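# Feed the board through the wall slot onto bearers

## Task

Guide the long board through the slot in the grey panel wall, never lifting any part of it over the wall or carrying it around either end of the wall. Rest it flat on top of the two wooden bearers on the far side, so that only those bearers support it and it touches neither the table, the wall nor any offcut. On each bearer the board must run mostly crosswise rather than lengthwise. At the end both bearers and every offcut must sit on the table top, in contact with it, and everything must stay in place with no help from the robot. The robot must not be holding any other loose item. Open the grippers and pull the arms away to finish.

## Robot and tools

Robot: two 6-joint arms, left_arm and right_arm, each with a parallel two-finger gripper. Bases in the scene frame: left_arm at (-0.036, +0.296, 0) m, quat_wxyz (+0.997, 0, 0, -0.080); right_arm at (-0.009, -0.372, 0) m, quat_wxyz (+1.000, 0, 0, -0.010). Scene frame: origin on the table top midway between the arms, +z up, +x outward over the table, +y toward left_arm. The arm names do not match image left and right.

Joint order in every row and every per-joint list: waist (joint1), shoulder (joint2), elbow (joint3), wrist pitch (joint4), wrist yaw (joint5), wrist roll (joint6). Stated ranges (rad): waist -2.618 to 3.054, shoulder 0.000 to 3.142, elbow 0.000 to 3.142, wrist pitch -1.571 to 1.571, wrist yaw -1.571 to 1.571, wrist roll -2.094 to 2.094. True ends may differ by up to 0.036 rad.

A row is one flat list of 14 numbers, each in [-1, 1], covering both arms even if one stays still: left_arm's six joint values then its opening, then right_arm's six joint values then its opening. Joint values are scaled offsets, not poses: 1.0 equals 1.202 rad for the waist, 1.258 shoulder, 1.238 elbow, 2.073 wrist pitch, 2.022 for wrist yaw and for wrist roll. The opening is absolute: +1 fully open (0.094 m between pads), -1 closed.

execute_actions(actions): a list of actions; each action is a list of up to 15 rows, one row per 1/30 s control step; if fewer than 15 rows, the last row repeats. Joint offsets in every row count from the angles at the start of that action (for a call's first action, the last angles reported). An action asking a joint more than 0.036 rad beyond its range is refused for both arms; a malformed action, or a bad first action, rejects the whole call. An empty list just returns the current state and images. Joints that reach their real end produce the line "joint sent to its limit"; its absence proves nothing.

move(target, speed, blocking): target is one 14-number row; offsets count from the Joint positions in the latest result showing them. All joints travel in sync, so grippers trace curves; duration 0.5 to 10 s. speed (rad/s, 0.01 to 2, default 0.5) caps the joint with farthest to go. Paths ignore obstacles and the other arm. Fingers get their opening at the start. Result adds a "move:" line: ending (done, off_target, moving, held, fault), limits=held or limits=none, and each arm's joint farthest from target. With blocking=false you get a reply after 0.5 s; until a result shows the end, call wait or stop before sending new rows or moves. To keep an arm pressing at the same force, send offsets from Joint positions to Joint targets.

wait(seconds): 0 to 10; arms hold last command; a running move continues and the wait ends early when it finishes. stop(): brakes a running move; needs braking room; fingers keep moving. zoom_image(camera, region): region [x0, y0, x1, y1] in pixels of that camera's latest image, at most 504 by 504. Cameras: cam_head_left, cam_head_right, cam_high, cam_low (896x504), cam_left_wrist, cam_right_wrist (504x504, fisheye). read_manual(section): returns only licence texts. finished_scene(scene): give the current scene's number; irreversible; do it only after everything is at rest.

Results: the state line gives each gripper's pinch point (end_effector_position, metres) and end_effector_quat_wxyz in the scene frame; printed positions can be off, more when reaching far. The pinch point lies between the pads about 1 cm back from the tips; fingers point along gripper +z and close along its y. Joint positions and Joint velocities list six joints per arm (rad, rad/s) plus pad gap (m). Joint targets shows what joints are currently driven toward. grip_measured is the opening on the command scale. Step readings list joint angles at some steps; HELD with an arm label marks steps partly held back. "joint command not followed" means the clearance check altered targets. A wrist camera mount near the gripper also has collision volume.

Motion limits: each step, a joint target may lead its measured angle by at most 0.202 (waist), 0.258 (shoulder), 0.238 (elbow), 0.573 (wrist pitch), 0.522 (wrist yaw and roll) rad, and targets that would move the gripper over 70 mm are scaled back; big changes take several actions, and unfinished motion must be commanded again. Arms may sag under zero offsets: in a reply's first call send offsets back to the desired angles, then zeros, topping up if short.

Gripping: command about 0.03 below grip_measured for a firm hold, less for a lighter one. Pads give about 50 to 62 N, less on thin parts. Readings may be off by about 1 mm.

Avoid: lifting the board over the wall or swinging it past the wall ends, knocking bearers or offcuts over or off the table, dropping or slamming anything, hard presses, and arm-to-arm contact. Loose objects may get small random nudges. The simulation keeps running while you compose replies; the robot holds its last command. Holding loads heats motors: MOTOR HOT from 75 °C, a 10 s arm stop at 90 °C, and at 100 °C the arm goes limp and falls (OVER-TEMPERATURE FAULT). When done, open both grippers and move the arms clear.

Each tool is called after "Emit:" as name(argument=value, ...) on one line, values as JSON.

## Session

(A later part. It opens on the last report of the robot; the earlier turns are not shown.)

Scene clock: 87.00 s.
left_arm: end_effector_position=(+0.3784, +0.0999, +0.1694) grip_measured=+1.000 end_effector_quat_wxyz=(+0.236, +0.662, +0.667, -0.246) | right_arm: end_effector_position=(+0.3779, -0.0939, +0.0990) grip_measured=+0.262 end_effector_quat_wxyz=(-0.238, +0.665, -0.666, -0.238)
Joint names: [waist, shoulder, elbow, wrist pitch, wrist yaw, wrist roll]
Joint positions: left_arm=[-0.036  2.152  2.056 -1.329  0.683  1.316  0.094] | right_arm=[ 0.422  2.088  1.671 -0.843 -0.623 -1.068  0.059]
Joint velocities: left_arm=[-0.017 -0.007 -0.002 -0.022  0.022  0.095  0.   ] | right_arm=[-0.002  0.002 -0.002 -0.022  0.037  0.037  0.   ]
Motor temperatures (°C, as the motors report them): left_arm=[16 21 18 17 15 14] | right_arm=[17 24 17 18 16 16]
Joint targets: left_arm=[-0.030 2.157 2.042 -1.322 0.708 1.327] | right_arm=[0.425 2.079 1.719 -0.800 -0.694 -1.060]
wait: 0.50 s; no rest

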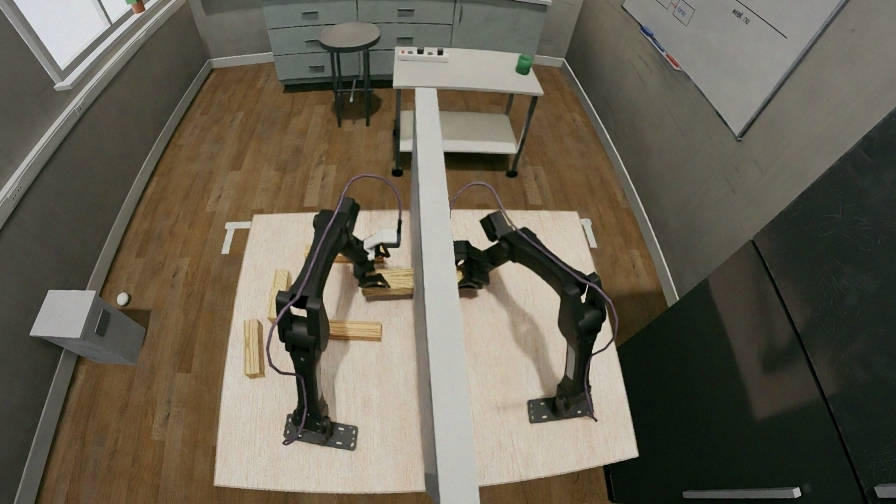

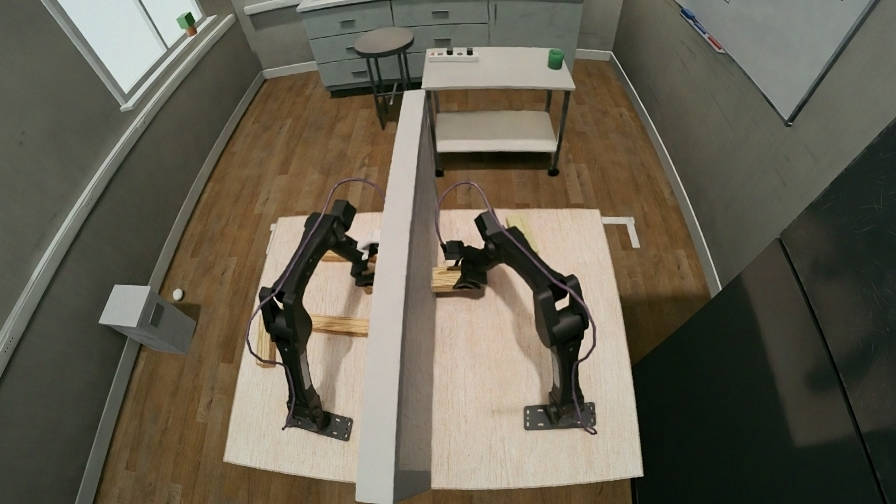

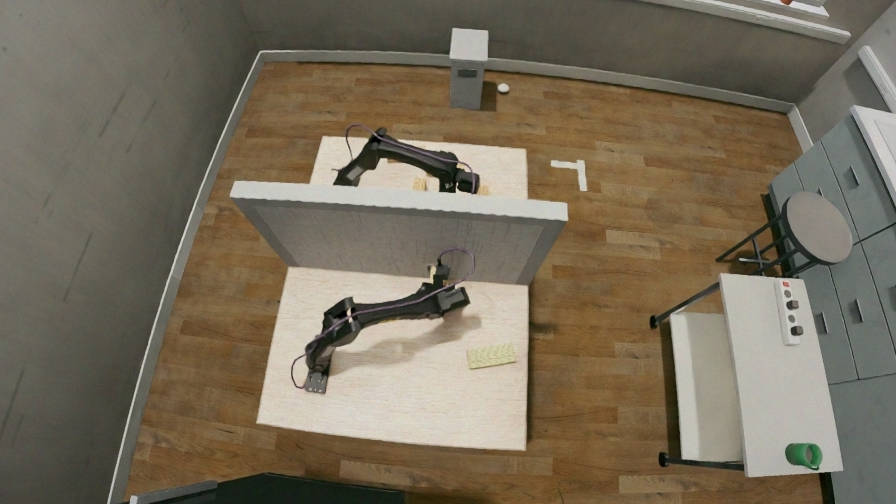

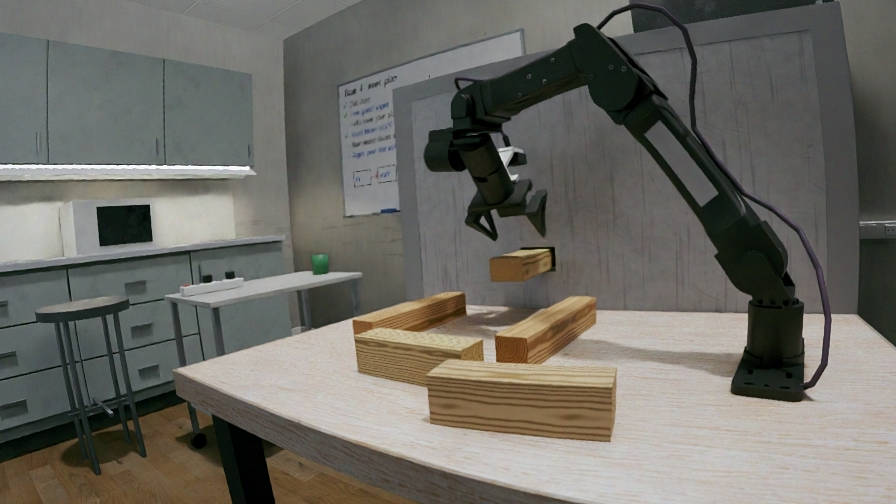

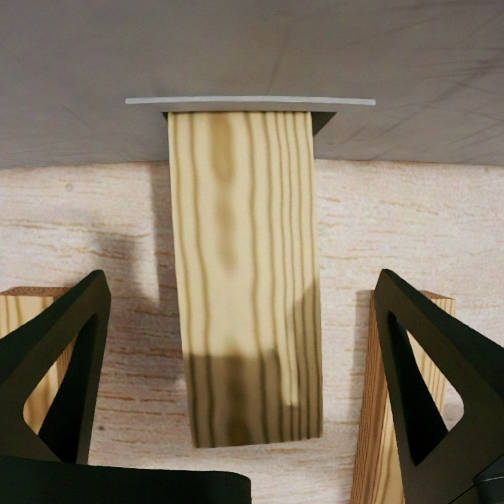

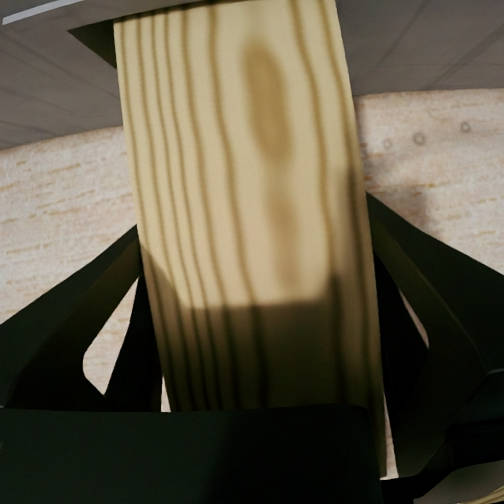

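Emit:
execute_actions(actions=[[
[0.0050,0.0015,-0.0256,0.0283,0.0124,0.0074,1, 0.0025,-0.0072,0.0388,0.0207,-0.0351,0.0040,0.15],
[0.0050,-0.0010,-0.0398,0.0367,0.0124,0.0074,1, 0.0025,-0.0072,0.0388,0.0207,-0.0351,0.0040,0.15],
[0.0050,-0.0035,-0.0541,0.0450,0.0124,0.0074,1, 0.0025,-0.0072,0.0388,0.0207,-0.0351,0.0040,0.15],
[0.0050,-0.0060,-0.0684,0.0533,0.0124,0.0074,1, 0.0025,-0.0072,0.0388,0.0207,-0.0351,0.0040,0.15],
[0.0050,-0.0085,-0.0827,0.0616,0.0124,0.0074,1, 0.0025,-0.0072,0.0388,0.0207,-0.0351,0.0040,0.15],
[0.0050,-0.0110,-0.0969,0.0699,0.0124,0.0074,1, 0.0025,-0.0072,0.0388,0.0207,-0.0351,0.0040,0.15],
[0.0050,-0.0135,-0.1112,0.0782,0.0124,0.0074,1, 0.0025,-0.0072,0.0388,0.0207,-0.0351,0.0040,0.15],
[0.0050,-0.0159,-0.1255,0.0865,0.0124,0.0074,1, 0.0025,-0.0072,0.0388,0.0207,-0.0351,0.0040,0.15],
[0.0050,-0.0184,-0.1398,0.0948,0.0124,0.0074,1, 0.0025,-0.0072,0.0388,0.0207,-0.0351,0.0040,0.15],
[0.0050,-0.0209,-0.1540,0.1032,0.0124,0.0074,1, 0.0025,-0.0072,0.0388,0.0207,-0.0351,0.0040,0.15],
[0.0050,-0.0234,-0.1683,0.1115,0.0124,0.0074,1, 0.0025,-0.0072,0.0388,0.0207,-0.0351,0.0040,0.15],
[0.0050,-0.0259,-0.1826,0.1198,0.0124,0.0074,1, 0.0025,-0.0072,0.0388,0.0207,-0.0351,0.0040,0.15],
[0.0050,-0.0284,-0.1969,0.1281,0.0124,0.0074,1, 0.0025,-0.0072,0.0388,0.0207,-0.0351,0.0040,0.15],
[0.0050,-0.0309,-0.2111,0.1281,0.0124,0.0074,1, 0.0025,-0.0072,0.0388,0.0207,-0.0351,0.0040,0.15],
[0.0050,-0.0334,-0.2254,0.1281,0.0124,0.0074,1, 0.0025,-0.0072,0.0388,0.0207,-0.0351,0.0040,0.15]
]])

Emit:
wait(seconds=0.5)

Scene clock: 89.43 s.
left_arm: end_effector_position=(+0.3768, +0.0996, +0.1113) grip_measured=+1.000 end_effector_quat_wxyz=(+0.232, +0.664, +0.665, -0.251) | right_arm: end_effector_position=(+0.3779, -0.0939, +0.0990) grip_measured=+0.262 end_effector_quat_wxyz=(-0.238, +0.665, -0.666, -0.238)
Joint names: [waist, shoulder, elbow, wrist pitch, wrist yaw, wrist roll]
Joint positions: left_arm=[-0.036  2.151  1.823 -1.111  0.687  1.325  0.094] | right_arm=[ 0.422  2.088  1.671 -0.843 -0.623 -1.067  0.059]
Joint velocities: left_arm=[-0.012 -0.051 -0.535  0.3   -0.022 -0.022  0.   ] | right_arm=[-0.027 -0.002 -0.007 -0.066 -0.007 -0.051 -0.001]
Motor temperatures (°C, as the motors report them): left_arm=[16 21 18 17 15 14] | right_arm=[17 25 17 19 16 16]
Joint targets: left_arm=[-0.030 2.110 1.777 -1.063 0.708 1.331] | right_arm=[0.425 2.079 1.719 -0.800 -0.694 -1.060]
Step readings (joint positions):
0: left_arm=[-0.036 2.152 2.056 -1.328 0.684 1.321] | right_arm=[0.422 2.088 1.671 -0.843 -0.623 -1.068]
1: left_arm=[-0.036 2.152 2.054 -1.322 0.684 1.322] | right_arm=[0.422 2.088 1.671 -0.843 -0.623 -1.067]
2: left_arm=[-0.036 2.152 2.048 -1.310 0.685 1.323] | right_arm=[0.422 2.088 1.671 -0.843 -0.623 -1.067]
4: left_arm=[-0.036 2.152 2.024 -1.279 0.687 1.324] | right_arm=[0.422 2.088 1.671 -0.843 -0.623 -1.067]
8: left_arm=[-0.036 2.152 1.948 -1.218 0.687 1.324] | right_arm=[0.422 2.088 1.671 -0.843 -0.623 -1.067]
15: Joint positions above

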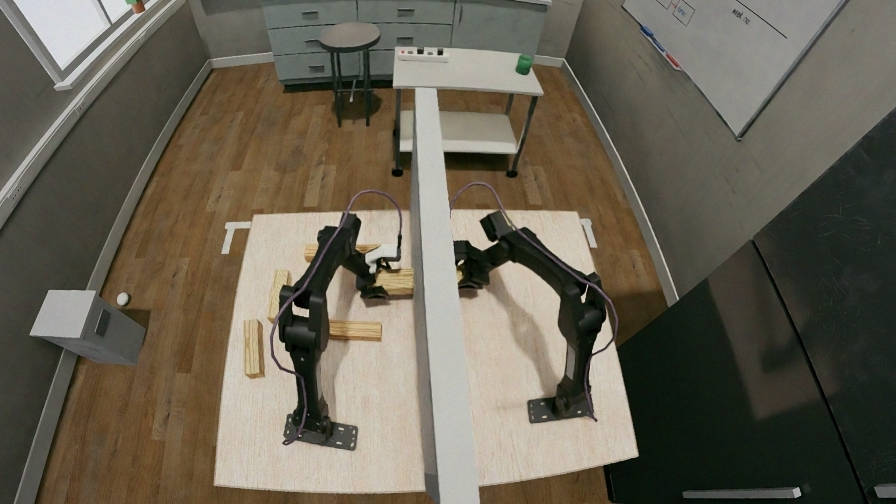

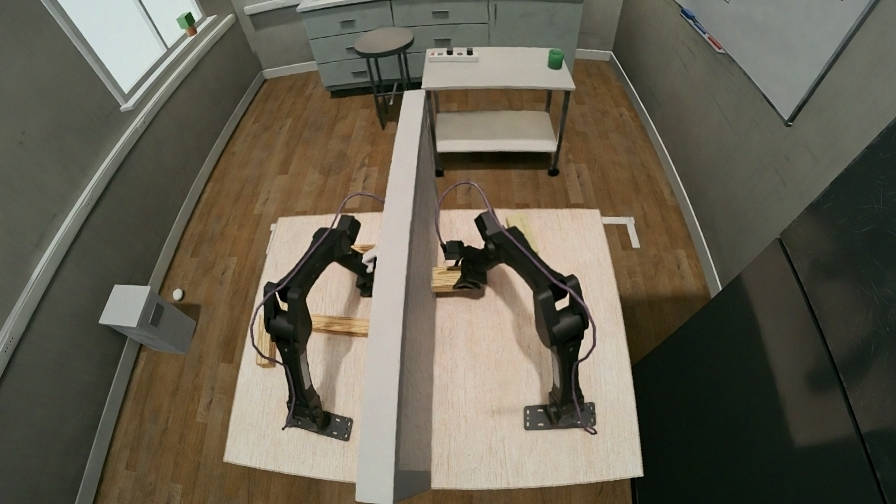

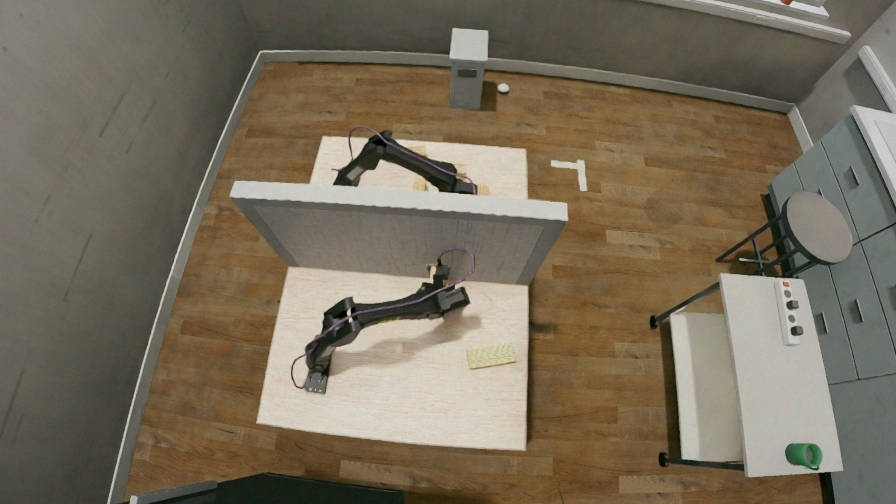

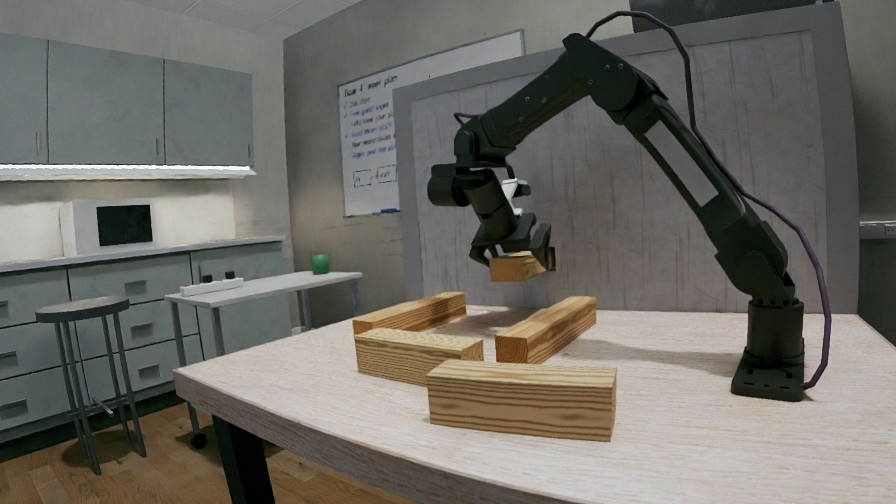

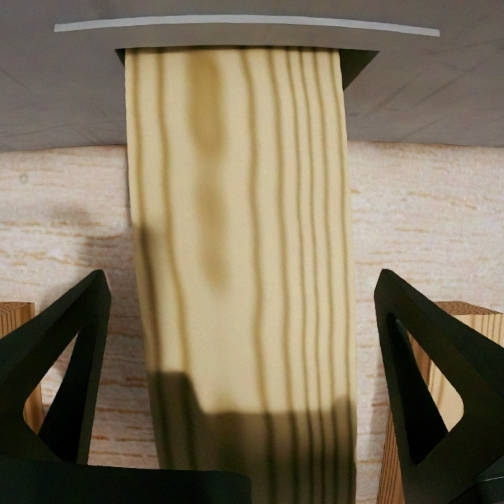

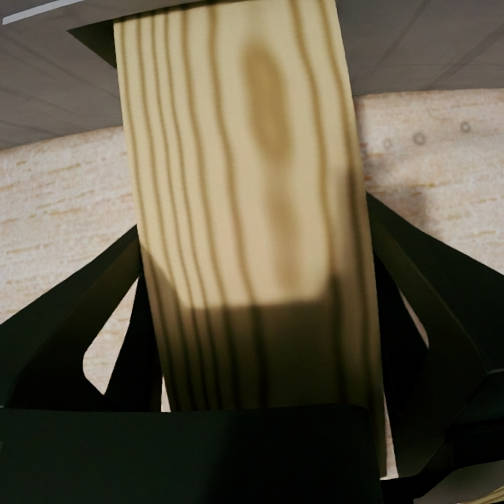

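Scene clock: 89.93 s.
left_arm: end_effector_position=(+0.3774, +0.0995, +0.1095) grip_measured=+1.000 end_effector_quat_wxyz=(+0.241, +0.666, +0.662, -0.245) | right_arm: end_effector_position=(+0.3779, -0.0939, +0.0990) grip_measured=+0.262 end_effector_quat_wxyz=(-0.238, +0.665, -0.666, -0.238)
Joint names: [waist, shoulder, elbow, wrist pitch, wrist yaw, wrist roll]
Joint positions: left_arm=[-0.036  2.135  1.79  -1.071  0.687  1.325  0.094] | right_arm=[ 0.422  2.088  1.671 -0.843 -0.623 -1.067  0.059]
Joint velocities: left_arm=[ 0.002 -0.007 -0.002  0.007 -0.066  0.022  0.   ] | right_arm=[ 0.017 -0.002 -0.002 -0.022  0.022 -0.051 -0.   ]
Motor temperatures (°C, as the motors report them): left_arm=[16 21 18 17 15 14] | right_arm=[17 25 17 19 16 16]
Joint targets: left_arm=[-0.030 2.110 1.777 -1.064 0.708 1.330] | right_arm=[0.425 2.079 1.719 -0.800 -0.694 -1.060]
wait: 0.50 s; no rest

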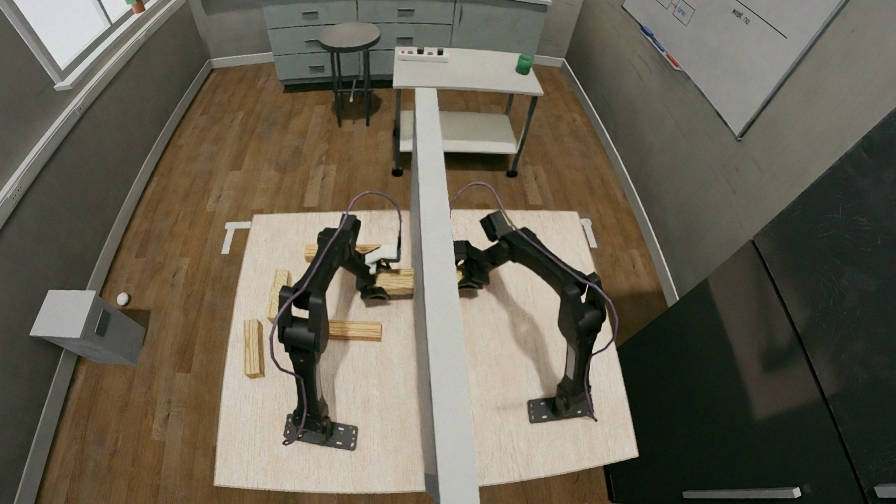

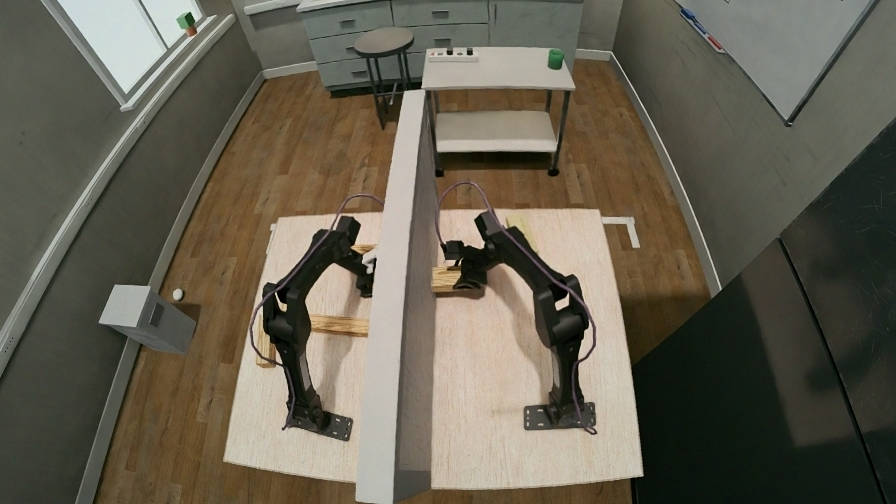

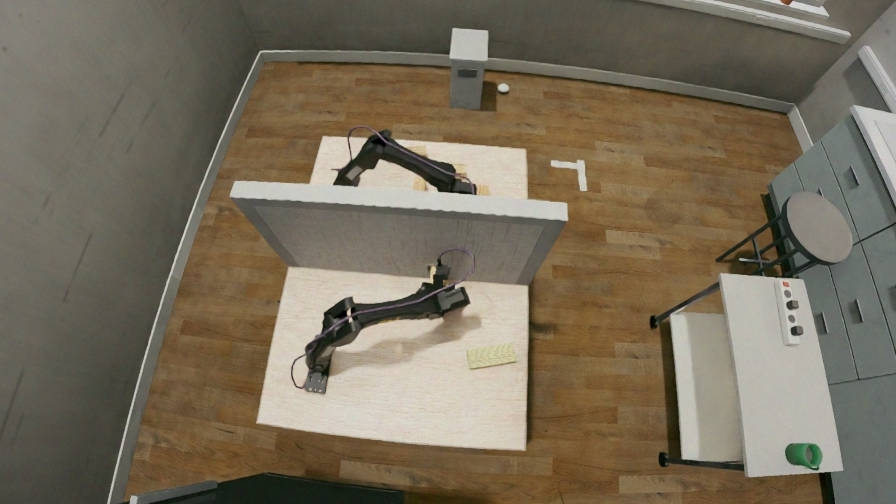

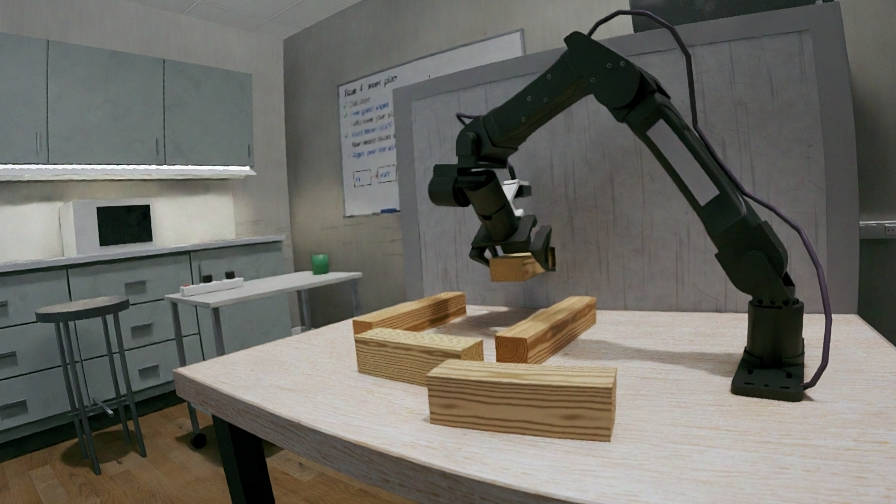

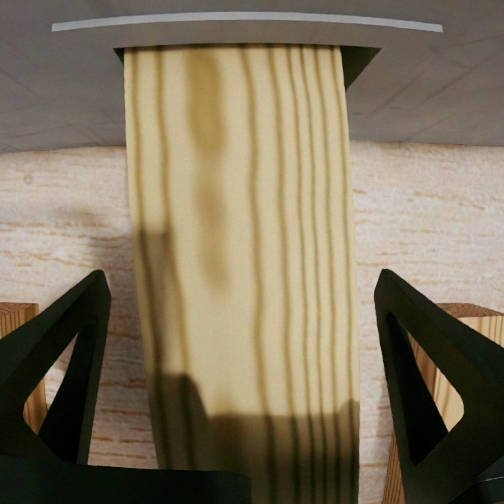

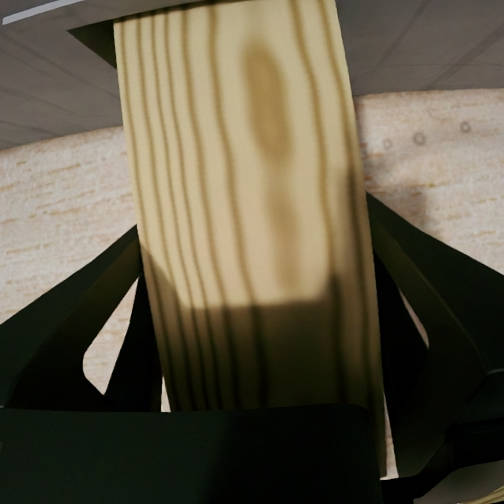

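Emit:
zoom_image(camera="cam_low", region=[440, 190, 600, 300])

Region (440, 190, 600, 300) of cam_low's 896x504 image, scaled by 3.150, with more detail than that image has; it fills the top 346 rows of this view, and the rest is white.

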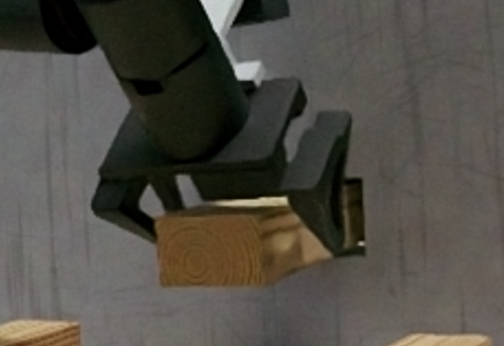

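Emit:
execute_actions(actions=[[
[0.0050,-0.0199,-0.0105,0.0034,0.0104,0.0025,0.85, 0.0025,-0.0072,0.0388,0.0207,-0.0351,0.0035,0.15],
[0.0050,-0.0199,-0.0105,0.0034,0.0104,0.0025,0.70, 0.0025,-0.0072,0.0388,0.0207,-0.0351,0.0035,0.15],
[0.0050,-0.0199,-0.0105,0.0034,0.0104,0.0025,0.55, 0.0025,-0.0072,0.0388,0.0207,-0.0351,0.0035,0.15],
[0.0050,-0.0199,-0.0105,0.0034,0.0104,0.0025,0.42, 0.0025,-0.0072,0.0388,0.0207,-0.0351,0.0035,0.15],
[0.0050,-0.0199,-0.0105,0.0034,0.0104,0.0025,0.32, 0.0025,-0.0072,0.0388,0.0207,-0.0351,0.0035,0.15],
[0.0050,-0.0199,-0.0105,0.0034,0.0104,0.0025,0.22, 0.0025,-0.0072,0.0388,0.0207,-0.0351,0.0035,0.15],
[0.0050,-0.0199,-0.0105,0.0034,0.0104,0.0025,0.15, 0.0025,-0.0072,0.0388,0.0207,-0.0351,0.0035,0.15],
[0.0050,-0.0199,-0.0105,0.0034,0.0104,0.0025,0.15, 0.0025,-0.0072,0.0388,0.0207,-0.0351,0.0035,0.15],
[0.0050,-0.0199,-0.0105,0.0034,0.0104,0.0025,0.15, 0.0025,-0.0072,0.0388,0.0207,-0.0351,0.0035,0.15],
[0.0050,-0.0199,-0.0085,0.0048,0.0154,0.0025,0.15, 0.0025,-0.0067,0.0350,0.0175,-0.0309,0.0035,0.15],
[0.0050,-0.0199,-0.0065,0.0061,0.0203,0.0025,0.15, 0.0025,-0.0061,0.0313,0.0143,-0.0267,0.0035,0.15],
[0.0050,-0.0199,-0.0044,0.0075,0.0253,0.0025,0.15, 0.0025,-0.0056,0.0275,0.0110,-0.0225,0.0035,0.15],
[0.0050,-0.0199,-0.0024,0.0089,0.0302,0.0025,0.15, 0.0025,-0.0051,0.0237,0.0078,-0.0183,0.0035,0.15],
[0.0050,-0.0199,-0.0004,0.0102,0.0352,0.0025,0.15, 0.0025,-0.0045,0.0200,0.0046,-0.0141,0.0035,0.15],
[0.0050,-0.0199,0.0016,0.0116,0.0401,0.0025,0.15, 0.0025,-0.0040,0.0162,0.0014,-0.0099,0.0035,0.15]
]])

Scene clock: 91.67 s.
left_arm: end_effector_position=(+0.3769, +0.0990, +0.1100) grip_measured=+0.267 end_effector_quat_wxyz=(+0.241, +0.663, +0.664, -0.248) | right_arm: end_effector_position=(+0.3770, -0.0946, +0.0985) grip_measured=+0.262 end_effector_quat_wxyz=(-0.235, +0.662, -0.670, -0.239)
Joint names: [waist, shoulder, elbow, wrist pitch, wrist yaw, wrist roll]
Joint positions: left_arm=[-0.036  2.135  1.79  -1.073  0.692  1.319  0.06 ] | right_arm=[ 0.422  2.088  1.671 -0.848 -0.622 -1.058  0.059]
Joint velocities: left_arm=[-0.002  0.012 -0.007  0.007 -0.022 -0.022 -0.001] | right_arm=[ 0.007 -0.007 -0.007 -0.022  0.022 -0.051 -0.001]
Motor temperatures (°C, as the motors report them): left_arm=[16 21 18 17 15 14] | right_arm=[17 25 17 19 16 16]
Joint targets: left_arm=[-0.030 2.110 1.792 -1.047 0.768 1.330] | right_arm=[0.425 2.083 1.691 -0.840 -0.643 -1.060]
Step readings (joint positions):
0: left_arm=[-0.036 2.135 1.790 -1.070 0.687 1.325] | right_arm=[0.422 2.088 1.671 -0.843 -0.623 -1.067]
1: left_arm=[-0.036 2.135 1.790 -1.070 0.687 1.325] | right_arm=[0.422 2.088 1.671 -0.843 -0.623 -1.067]
2: left_arm=[-0.036 2.135 1.790 -1.070 0.687 1.326] | right_arm=[0.422 2.088 1.671 -0.843 -0.623 -1.067]
4: left_arm=[-0.036 2.135 1.790 -1.070 0.687 1.326] | right_arm=[0.422 2.088 1.671 -0.843 -0.623 -1.067]
8: left_arm=[-0.036 2.135 1.790 -1.074 0.687 1.320] | right_arm=[0.422 2.088 1.671 -0.845 -0.626 -1.058]
15: Joint positions above

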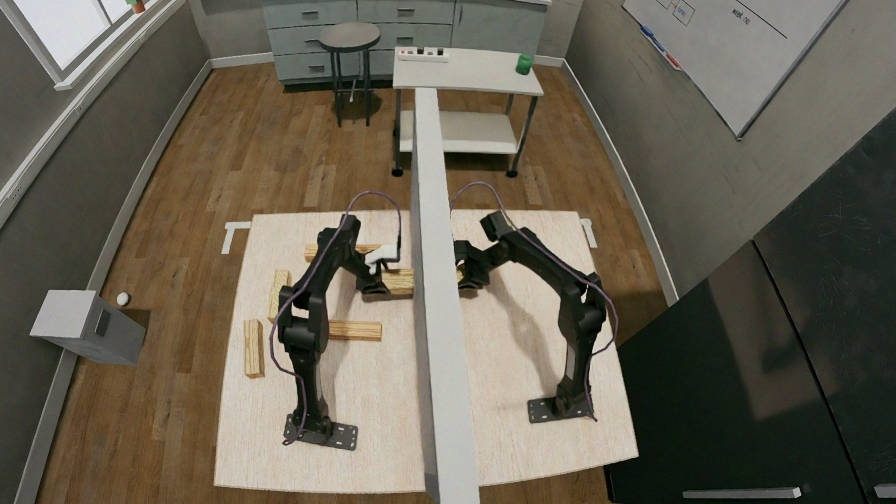

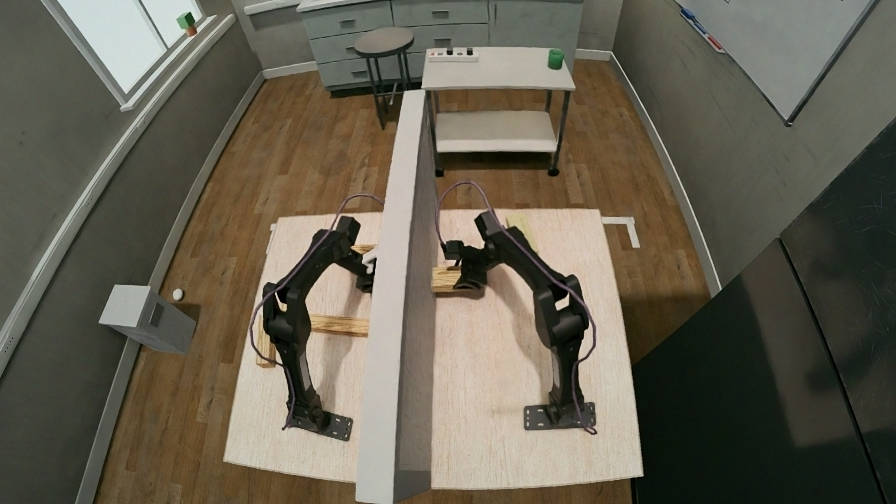

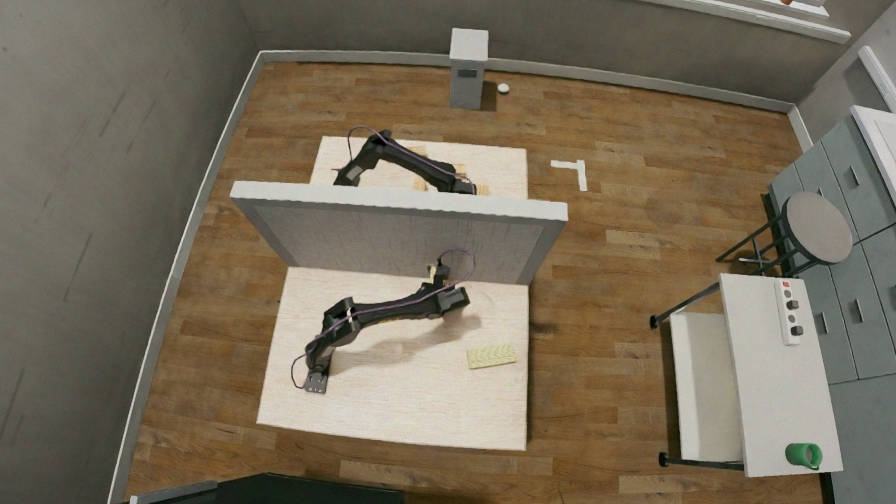

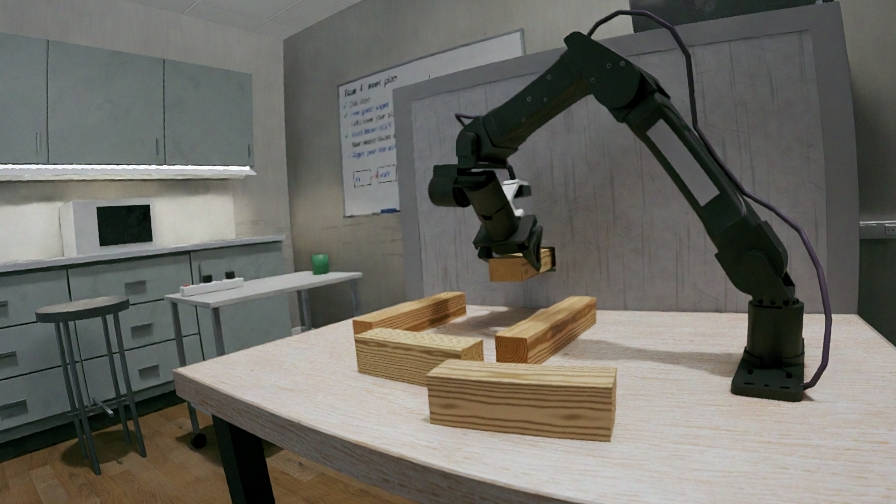

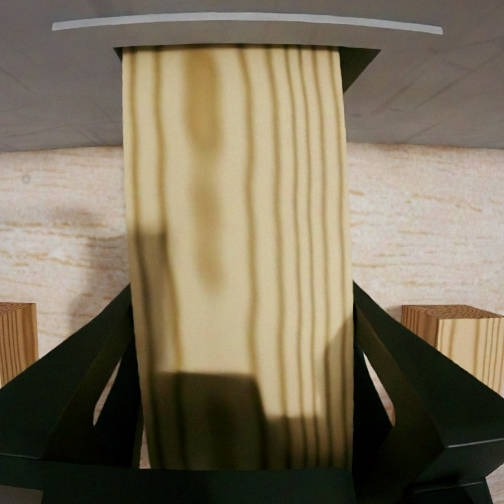

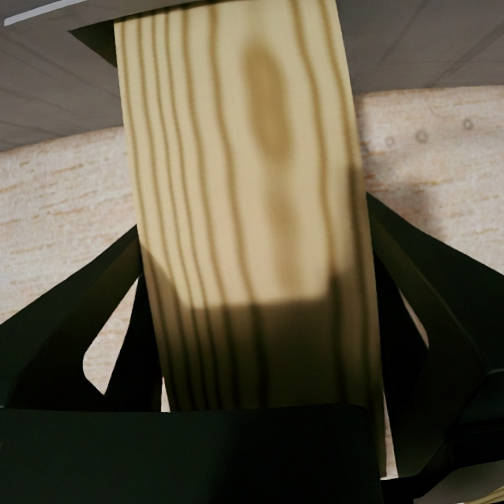

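Emit:
execute_actions(actions=[[
[0.0050,-0.0199,0.0016,0.0125,0.0397,0.0054,0.15, 0.0025,-0.0040,0.0162,0.0039,-0.0104,-0.0010,0.35],
[0.0050,-0.0233,0.0016,0.0125,0.0418,0.0054,0.15, 0.0025,-0.0040,0.0162,0.0039,-0.0104,-0.0010,0.6],
[0.0050,-0.0268,0.0016,0.0075,0.0439,0.0054,0.15, 0.0025,-0.0040,0.0162,0.0039,-0.0104,-0.0010,0.85],
[0.0050,-0.0302,0.0016,0.0024,0.0460,0.0054,0.15, 0.0025,-0.0040,0.0162,0.0039,-0.0104,-0.0010,1],
[0.0121,-0.0324,-0.0017,-0.0047,0.0460,0.0184,0.15, 0.0025,-0.0040,0.0162,0.0039,-0.0104,-0.0010,1],
[0.0192,-0.0347,-0.0049,-0.0076,0.0460,0.0236,0.15, 0.0025,-0.0040,0.0269,-0.0029,-0.0104,-0.0010,1],
[0.0264,-0.0369,-0.0082,-0.0104,0.0460,0.0288,0.15, 0.0025,-0.0040,0.0375,-0.0096,-0.0104,-0.0010,1],
[0.0335,-0.0392,-0.0114,-0.0133,0.0460,0.0340,0.15, 0.0025,-0.0040,0.0482,-0.0164,-0.0104,-0.0010,1],
[0.0406,-0.0414,-0.0147,-0.0162,0.0460,0.0391,0.15, 0.0025,-0.0040,0.0588,-0.0231,-0.0104,-0.0010,1],
[0.0477,-0.0437,-0.0179,-0.0190,0.0460,0.0443,0.15, 0.0025,-0.0040,0.0695,-0.0299,-0.0104,-0.0010,1],
[0.0548,-0.0459,-0.0212,-0.0219,0.0460,0.0495,0.15, 0.0025,-0.0040,0.0802,-0.0367,-0.0104,-0.0010,1],
[0.0619,-0.0482,-0.0244,-0.0247,0.0460,0.0547,0.15, 0.0025,-0.0040,0.0908,-0.0434,-0.0104,-0.0010,1],
[0.0691,-0.0504,-0.0277,-0.0276,0.0460,0.0599,0.15, 0.0025,-0.0040,0.1015,-0.0502,-0.0104,-0.0010,1],
[0.0762,-0.0527,-0.0309,-0.0290,0.0460,0.0625,0.15, 0.0025,-0.0040,0.1121,-0.0569,-0.0104,-0.0010,1],
[0.0833,-0.0549,-0.0342,-0.0290,0.0460,0.0625,0.15, 0.0025,-0.0040,0.1228,-0.0637,-0.0104,-0.0010,1]
]])

Emit:
wait(seconds=0.5)

Scene clock: 96.63 s.
left_arm: end_effector_position=(+0.3762, +0.1313, +0.1100) grip_measured=+0.259 end_effector_quat_wxyz=(+0.246, +0.662, +0.664, -0.245) | right_arm: end_effector_position=(+0.3852, -0.0911, +0.1251) grip_measured=+1.000 end_effector_quat_wxyz=(-0.247, +0.664, -0.666, -0.234)
Joint names: [waist, shoulder, elbow, wrist pitch, wrist yaw, wrist roll]
Joint positions: left_arm=[ 0.041  2.117  1.761 -1.111  0.703  1.41   0.059] | right_arm=[ 0.422  2.088  1.77  -0.919 -0.621 -1.058  0.094]
Joint velocities: left_arm=[ 0.3   -0.11  -0.115 -0.095 -0.037  0.139 -0.   ] | right_arm=[ 0.007  0.007  0.393 -0.271  0.037  0.007  0.   ]
Motor temperatures (°C, as the motors report them): left_arm=[16 22 18 17 15 14] | right_arm=[17 25 17 19 15 16]
Joint targets: left_arm=[0.065 2.066 1.748 -1.133 0.785 1.445] | right_arm=[0.425 2.083 1.823 -0.980 -0.643 -1.060]
Step readings (joint positions):
0: left_arm=[-0.036 2.135 1.790 -1.073 0.692 1.319] | right_arm=[0.422 2.088 1.671 -0.848 -0.621 -1.058]
1: left_arm=[-0.036 2.135 1.790 -1.072 0.693 1.319] | right_arm=[0.422 2.088 1.671 -0.848 -0.621 -1.058]
2: left_arm=[-0.036 2.135 1.790 -1.069 0.694 1.319] | right_arm=[0.422 2.088 1.671 -0.848 -0.621 -1.058]
4: left_arm=[-0.036 2.135 1.790 -1.069 0.697 1.321] | right_arm=[0.422 2.088 1.671 -0.847 -0.621 -1.058]
8: left_arm=[-0.026 2.135 1.790 -1.081 0.697 1.348] | right_arm=[0.422 2.088 1.678 -0.855 -0.621 -1.058]
15: Joint positions above

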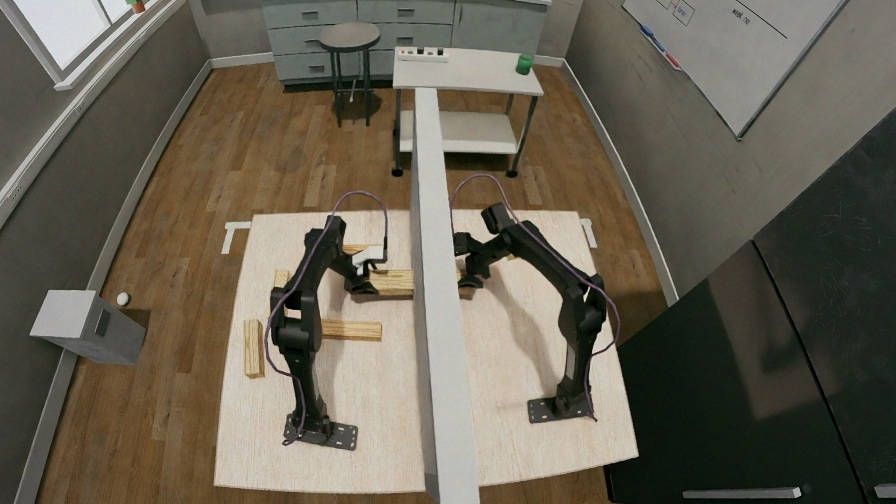

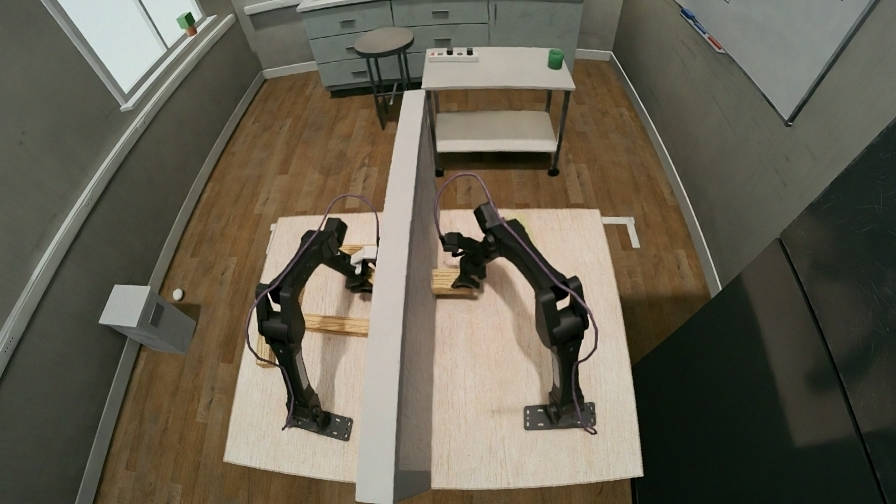

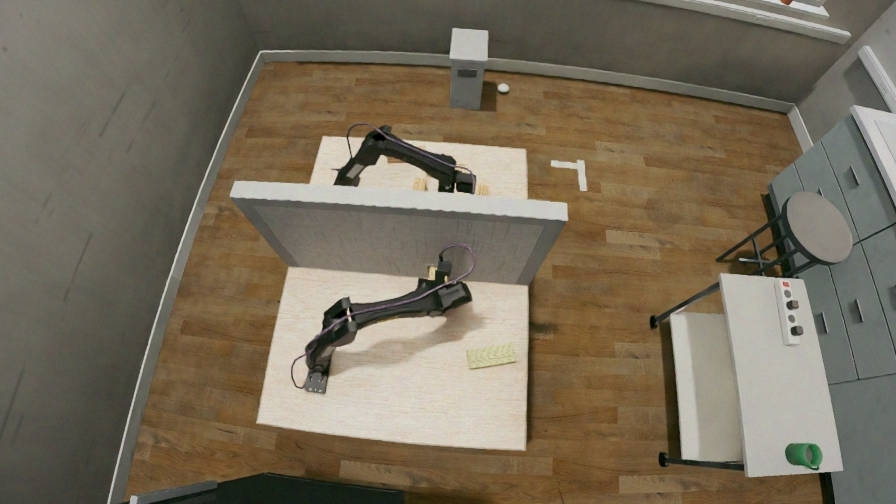

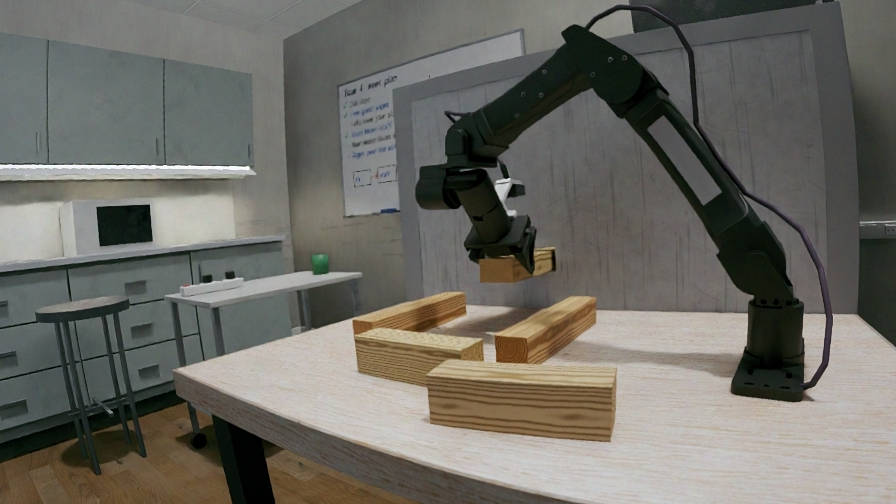

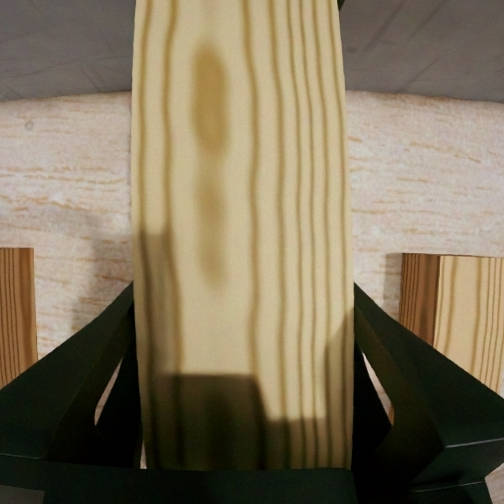

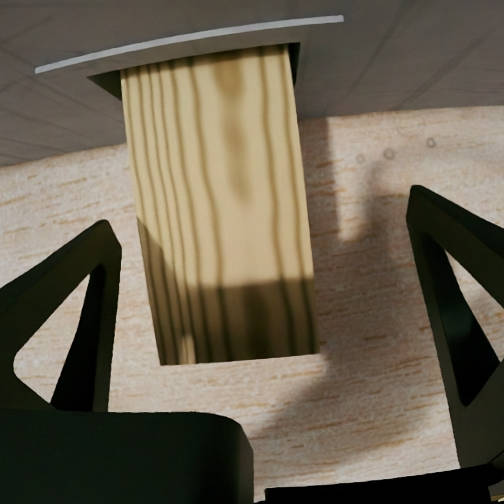

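Scene clock: 97.13 s.
left_arm: end_effector_position=(+0.3768, +0.1434, +0.1106) grip_measured=+0.259 end_effector_quat_wxyz=(+0.248, +0.660, +0.666, -0.242) | right_arm: end_effector_position=(+0.3815, -0.0926, +0.1301) grip_measured=+1.000 end_effector_quat_wxyz=(-0.238, +0.662, -0.669, -0.238)
Joint names: [waist, shoulder, elbow, wrist pitch, wrist yaw, wrist roll]
Joint positions: left_arm=[ 0.069  2.111  1.755 -1.123  0.703  1.437  0.059] | right_arm=[ 0.422  2.088  1.795 -0.966 -0.622 -1.058  0.094]
Joint velocities: left_arm=[-0.002 -0.007 -0.017  0.022  0.007 -0.051 -0.   ] | right_arm=[ 0.002 -0.002  0.017 -0.081  0.007 -0.066  0.   ]
Motor temperatures (°C, as the motors report them): left_arm=[16 22 18 17 16 14] | right_arm=[17 25 17 19 15 16]
Joint targets: left_arm=[0.065 2.066 1.748 -1.133 0.785 1.445] | right_arm=[0.425 2.083 1.823 -0.980 -0.643 -1.060]
wait: 0.50 s; no rest

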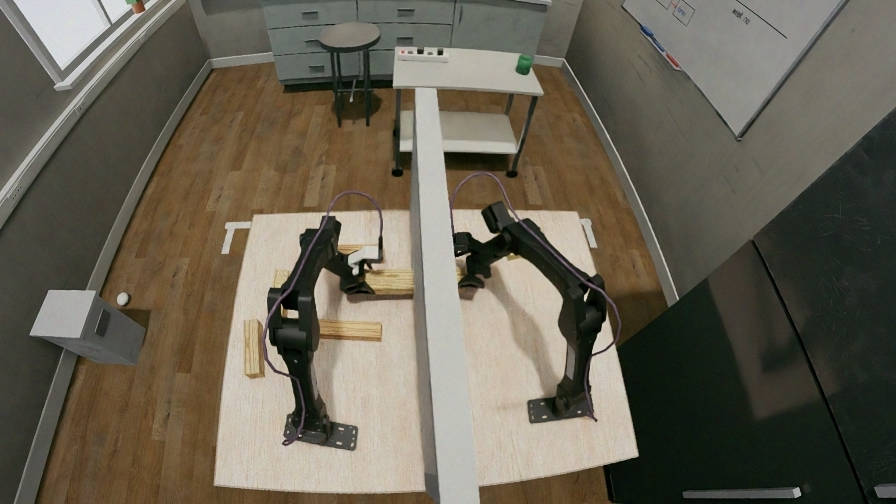

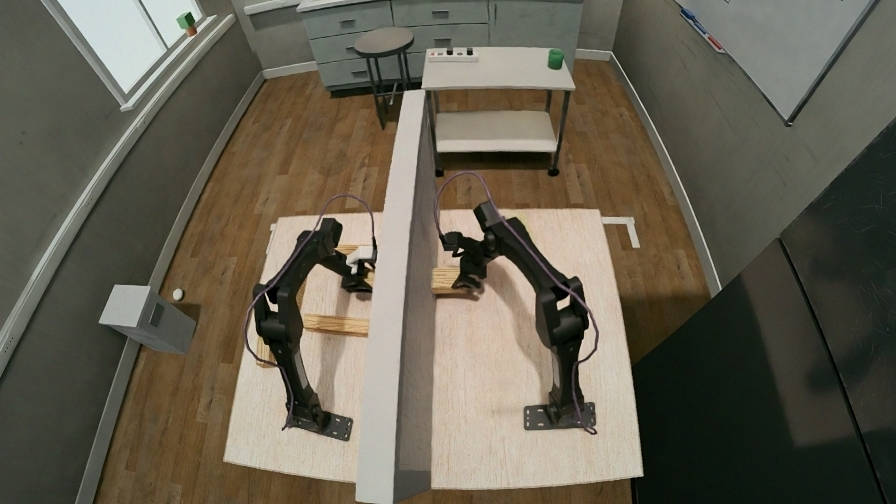

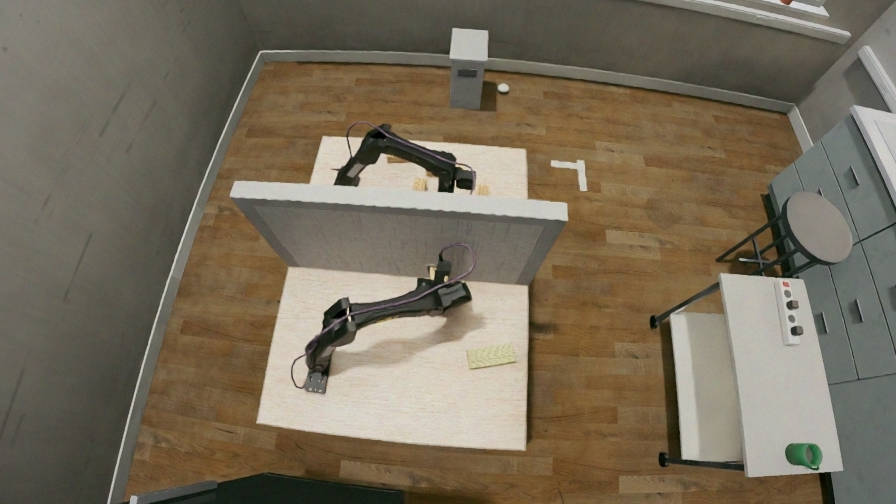

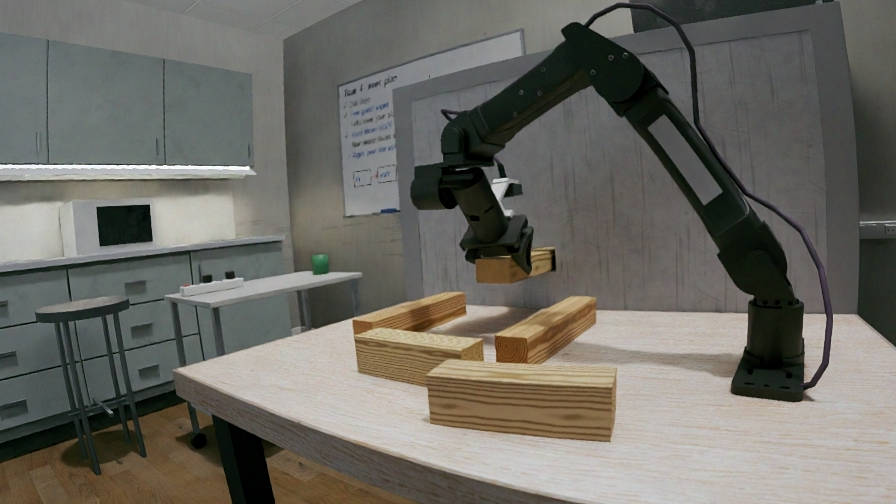

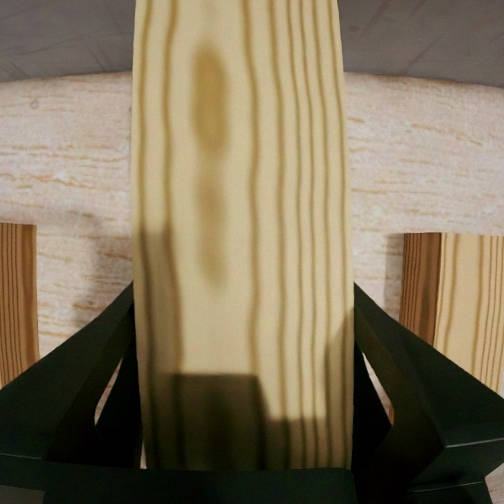

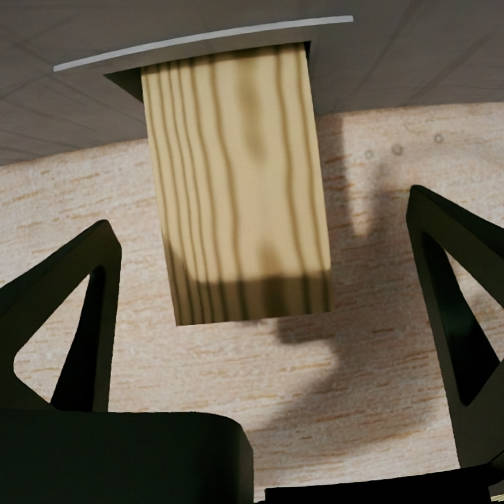

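Emit:
zoom_image(camera="cam_low", region=[460, 210, 580, 300])

Region (460, 210, 580, 300) of cam_low's 896x504 image, scaled by 4.200, with more detail than that image has; it fills the top 378 rows of this view, and the rest is white.

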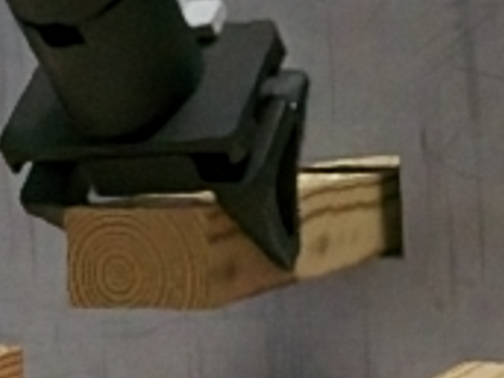

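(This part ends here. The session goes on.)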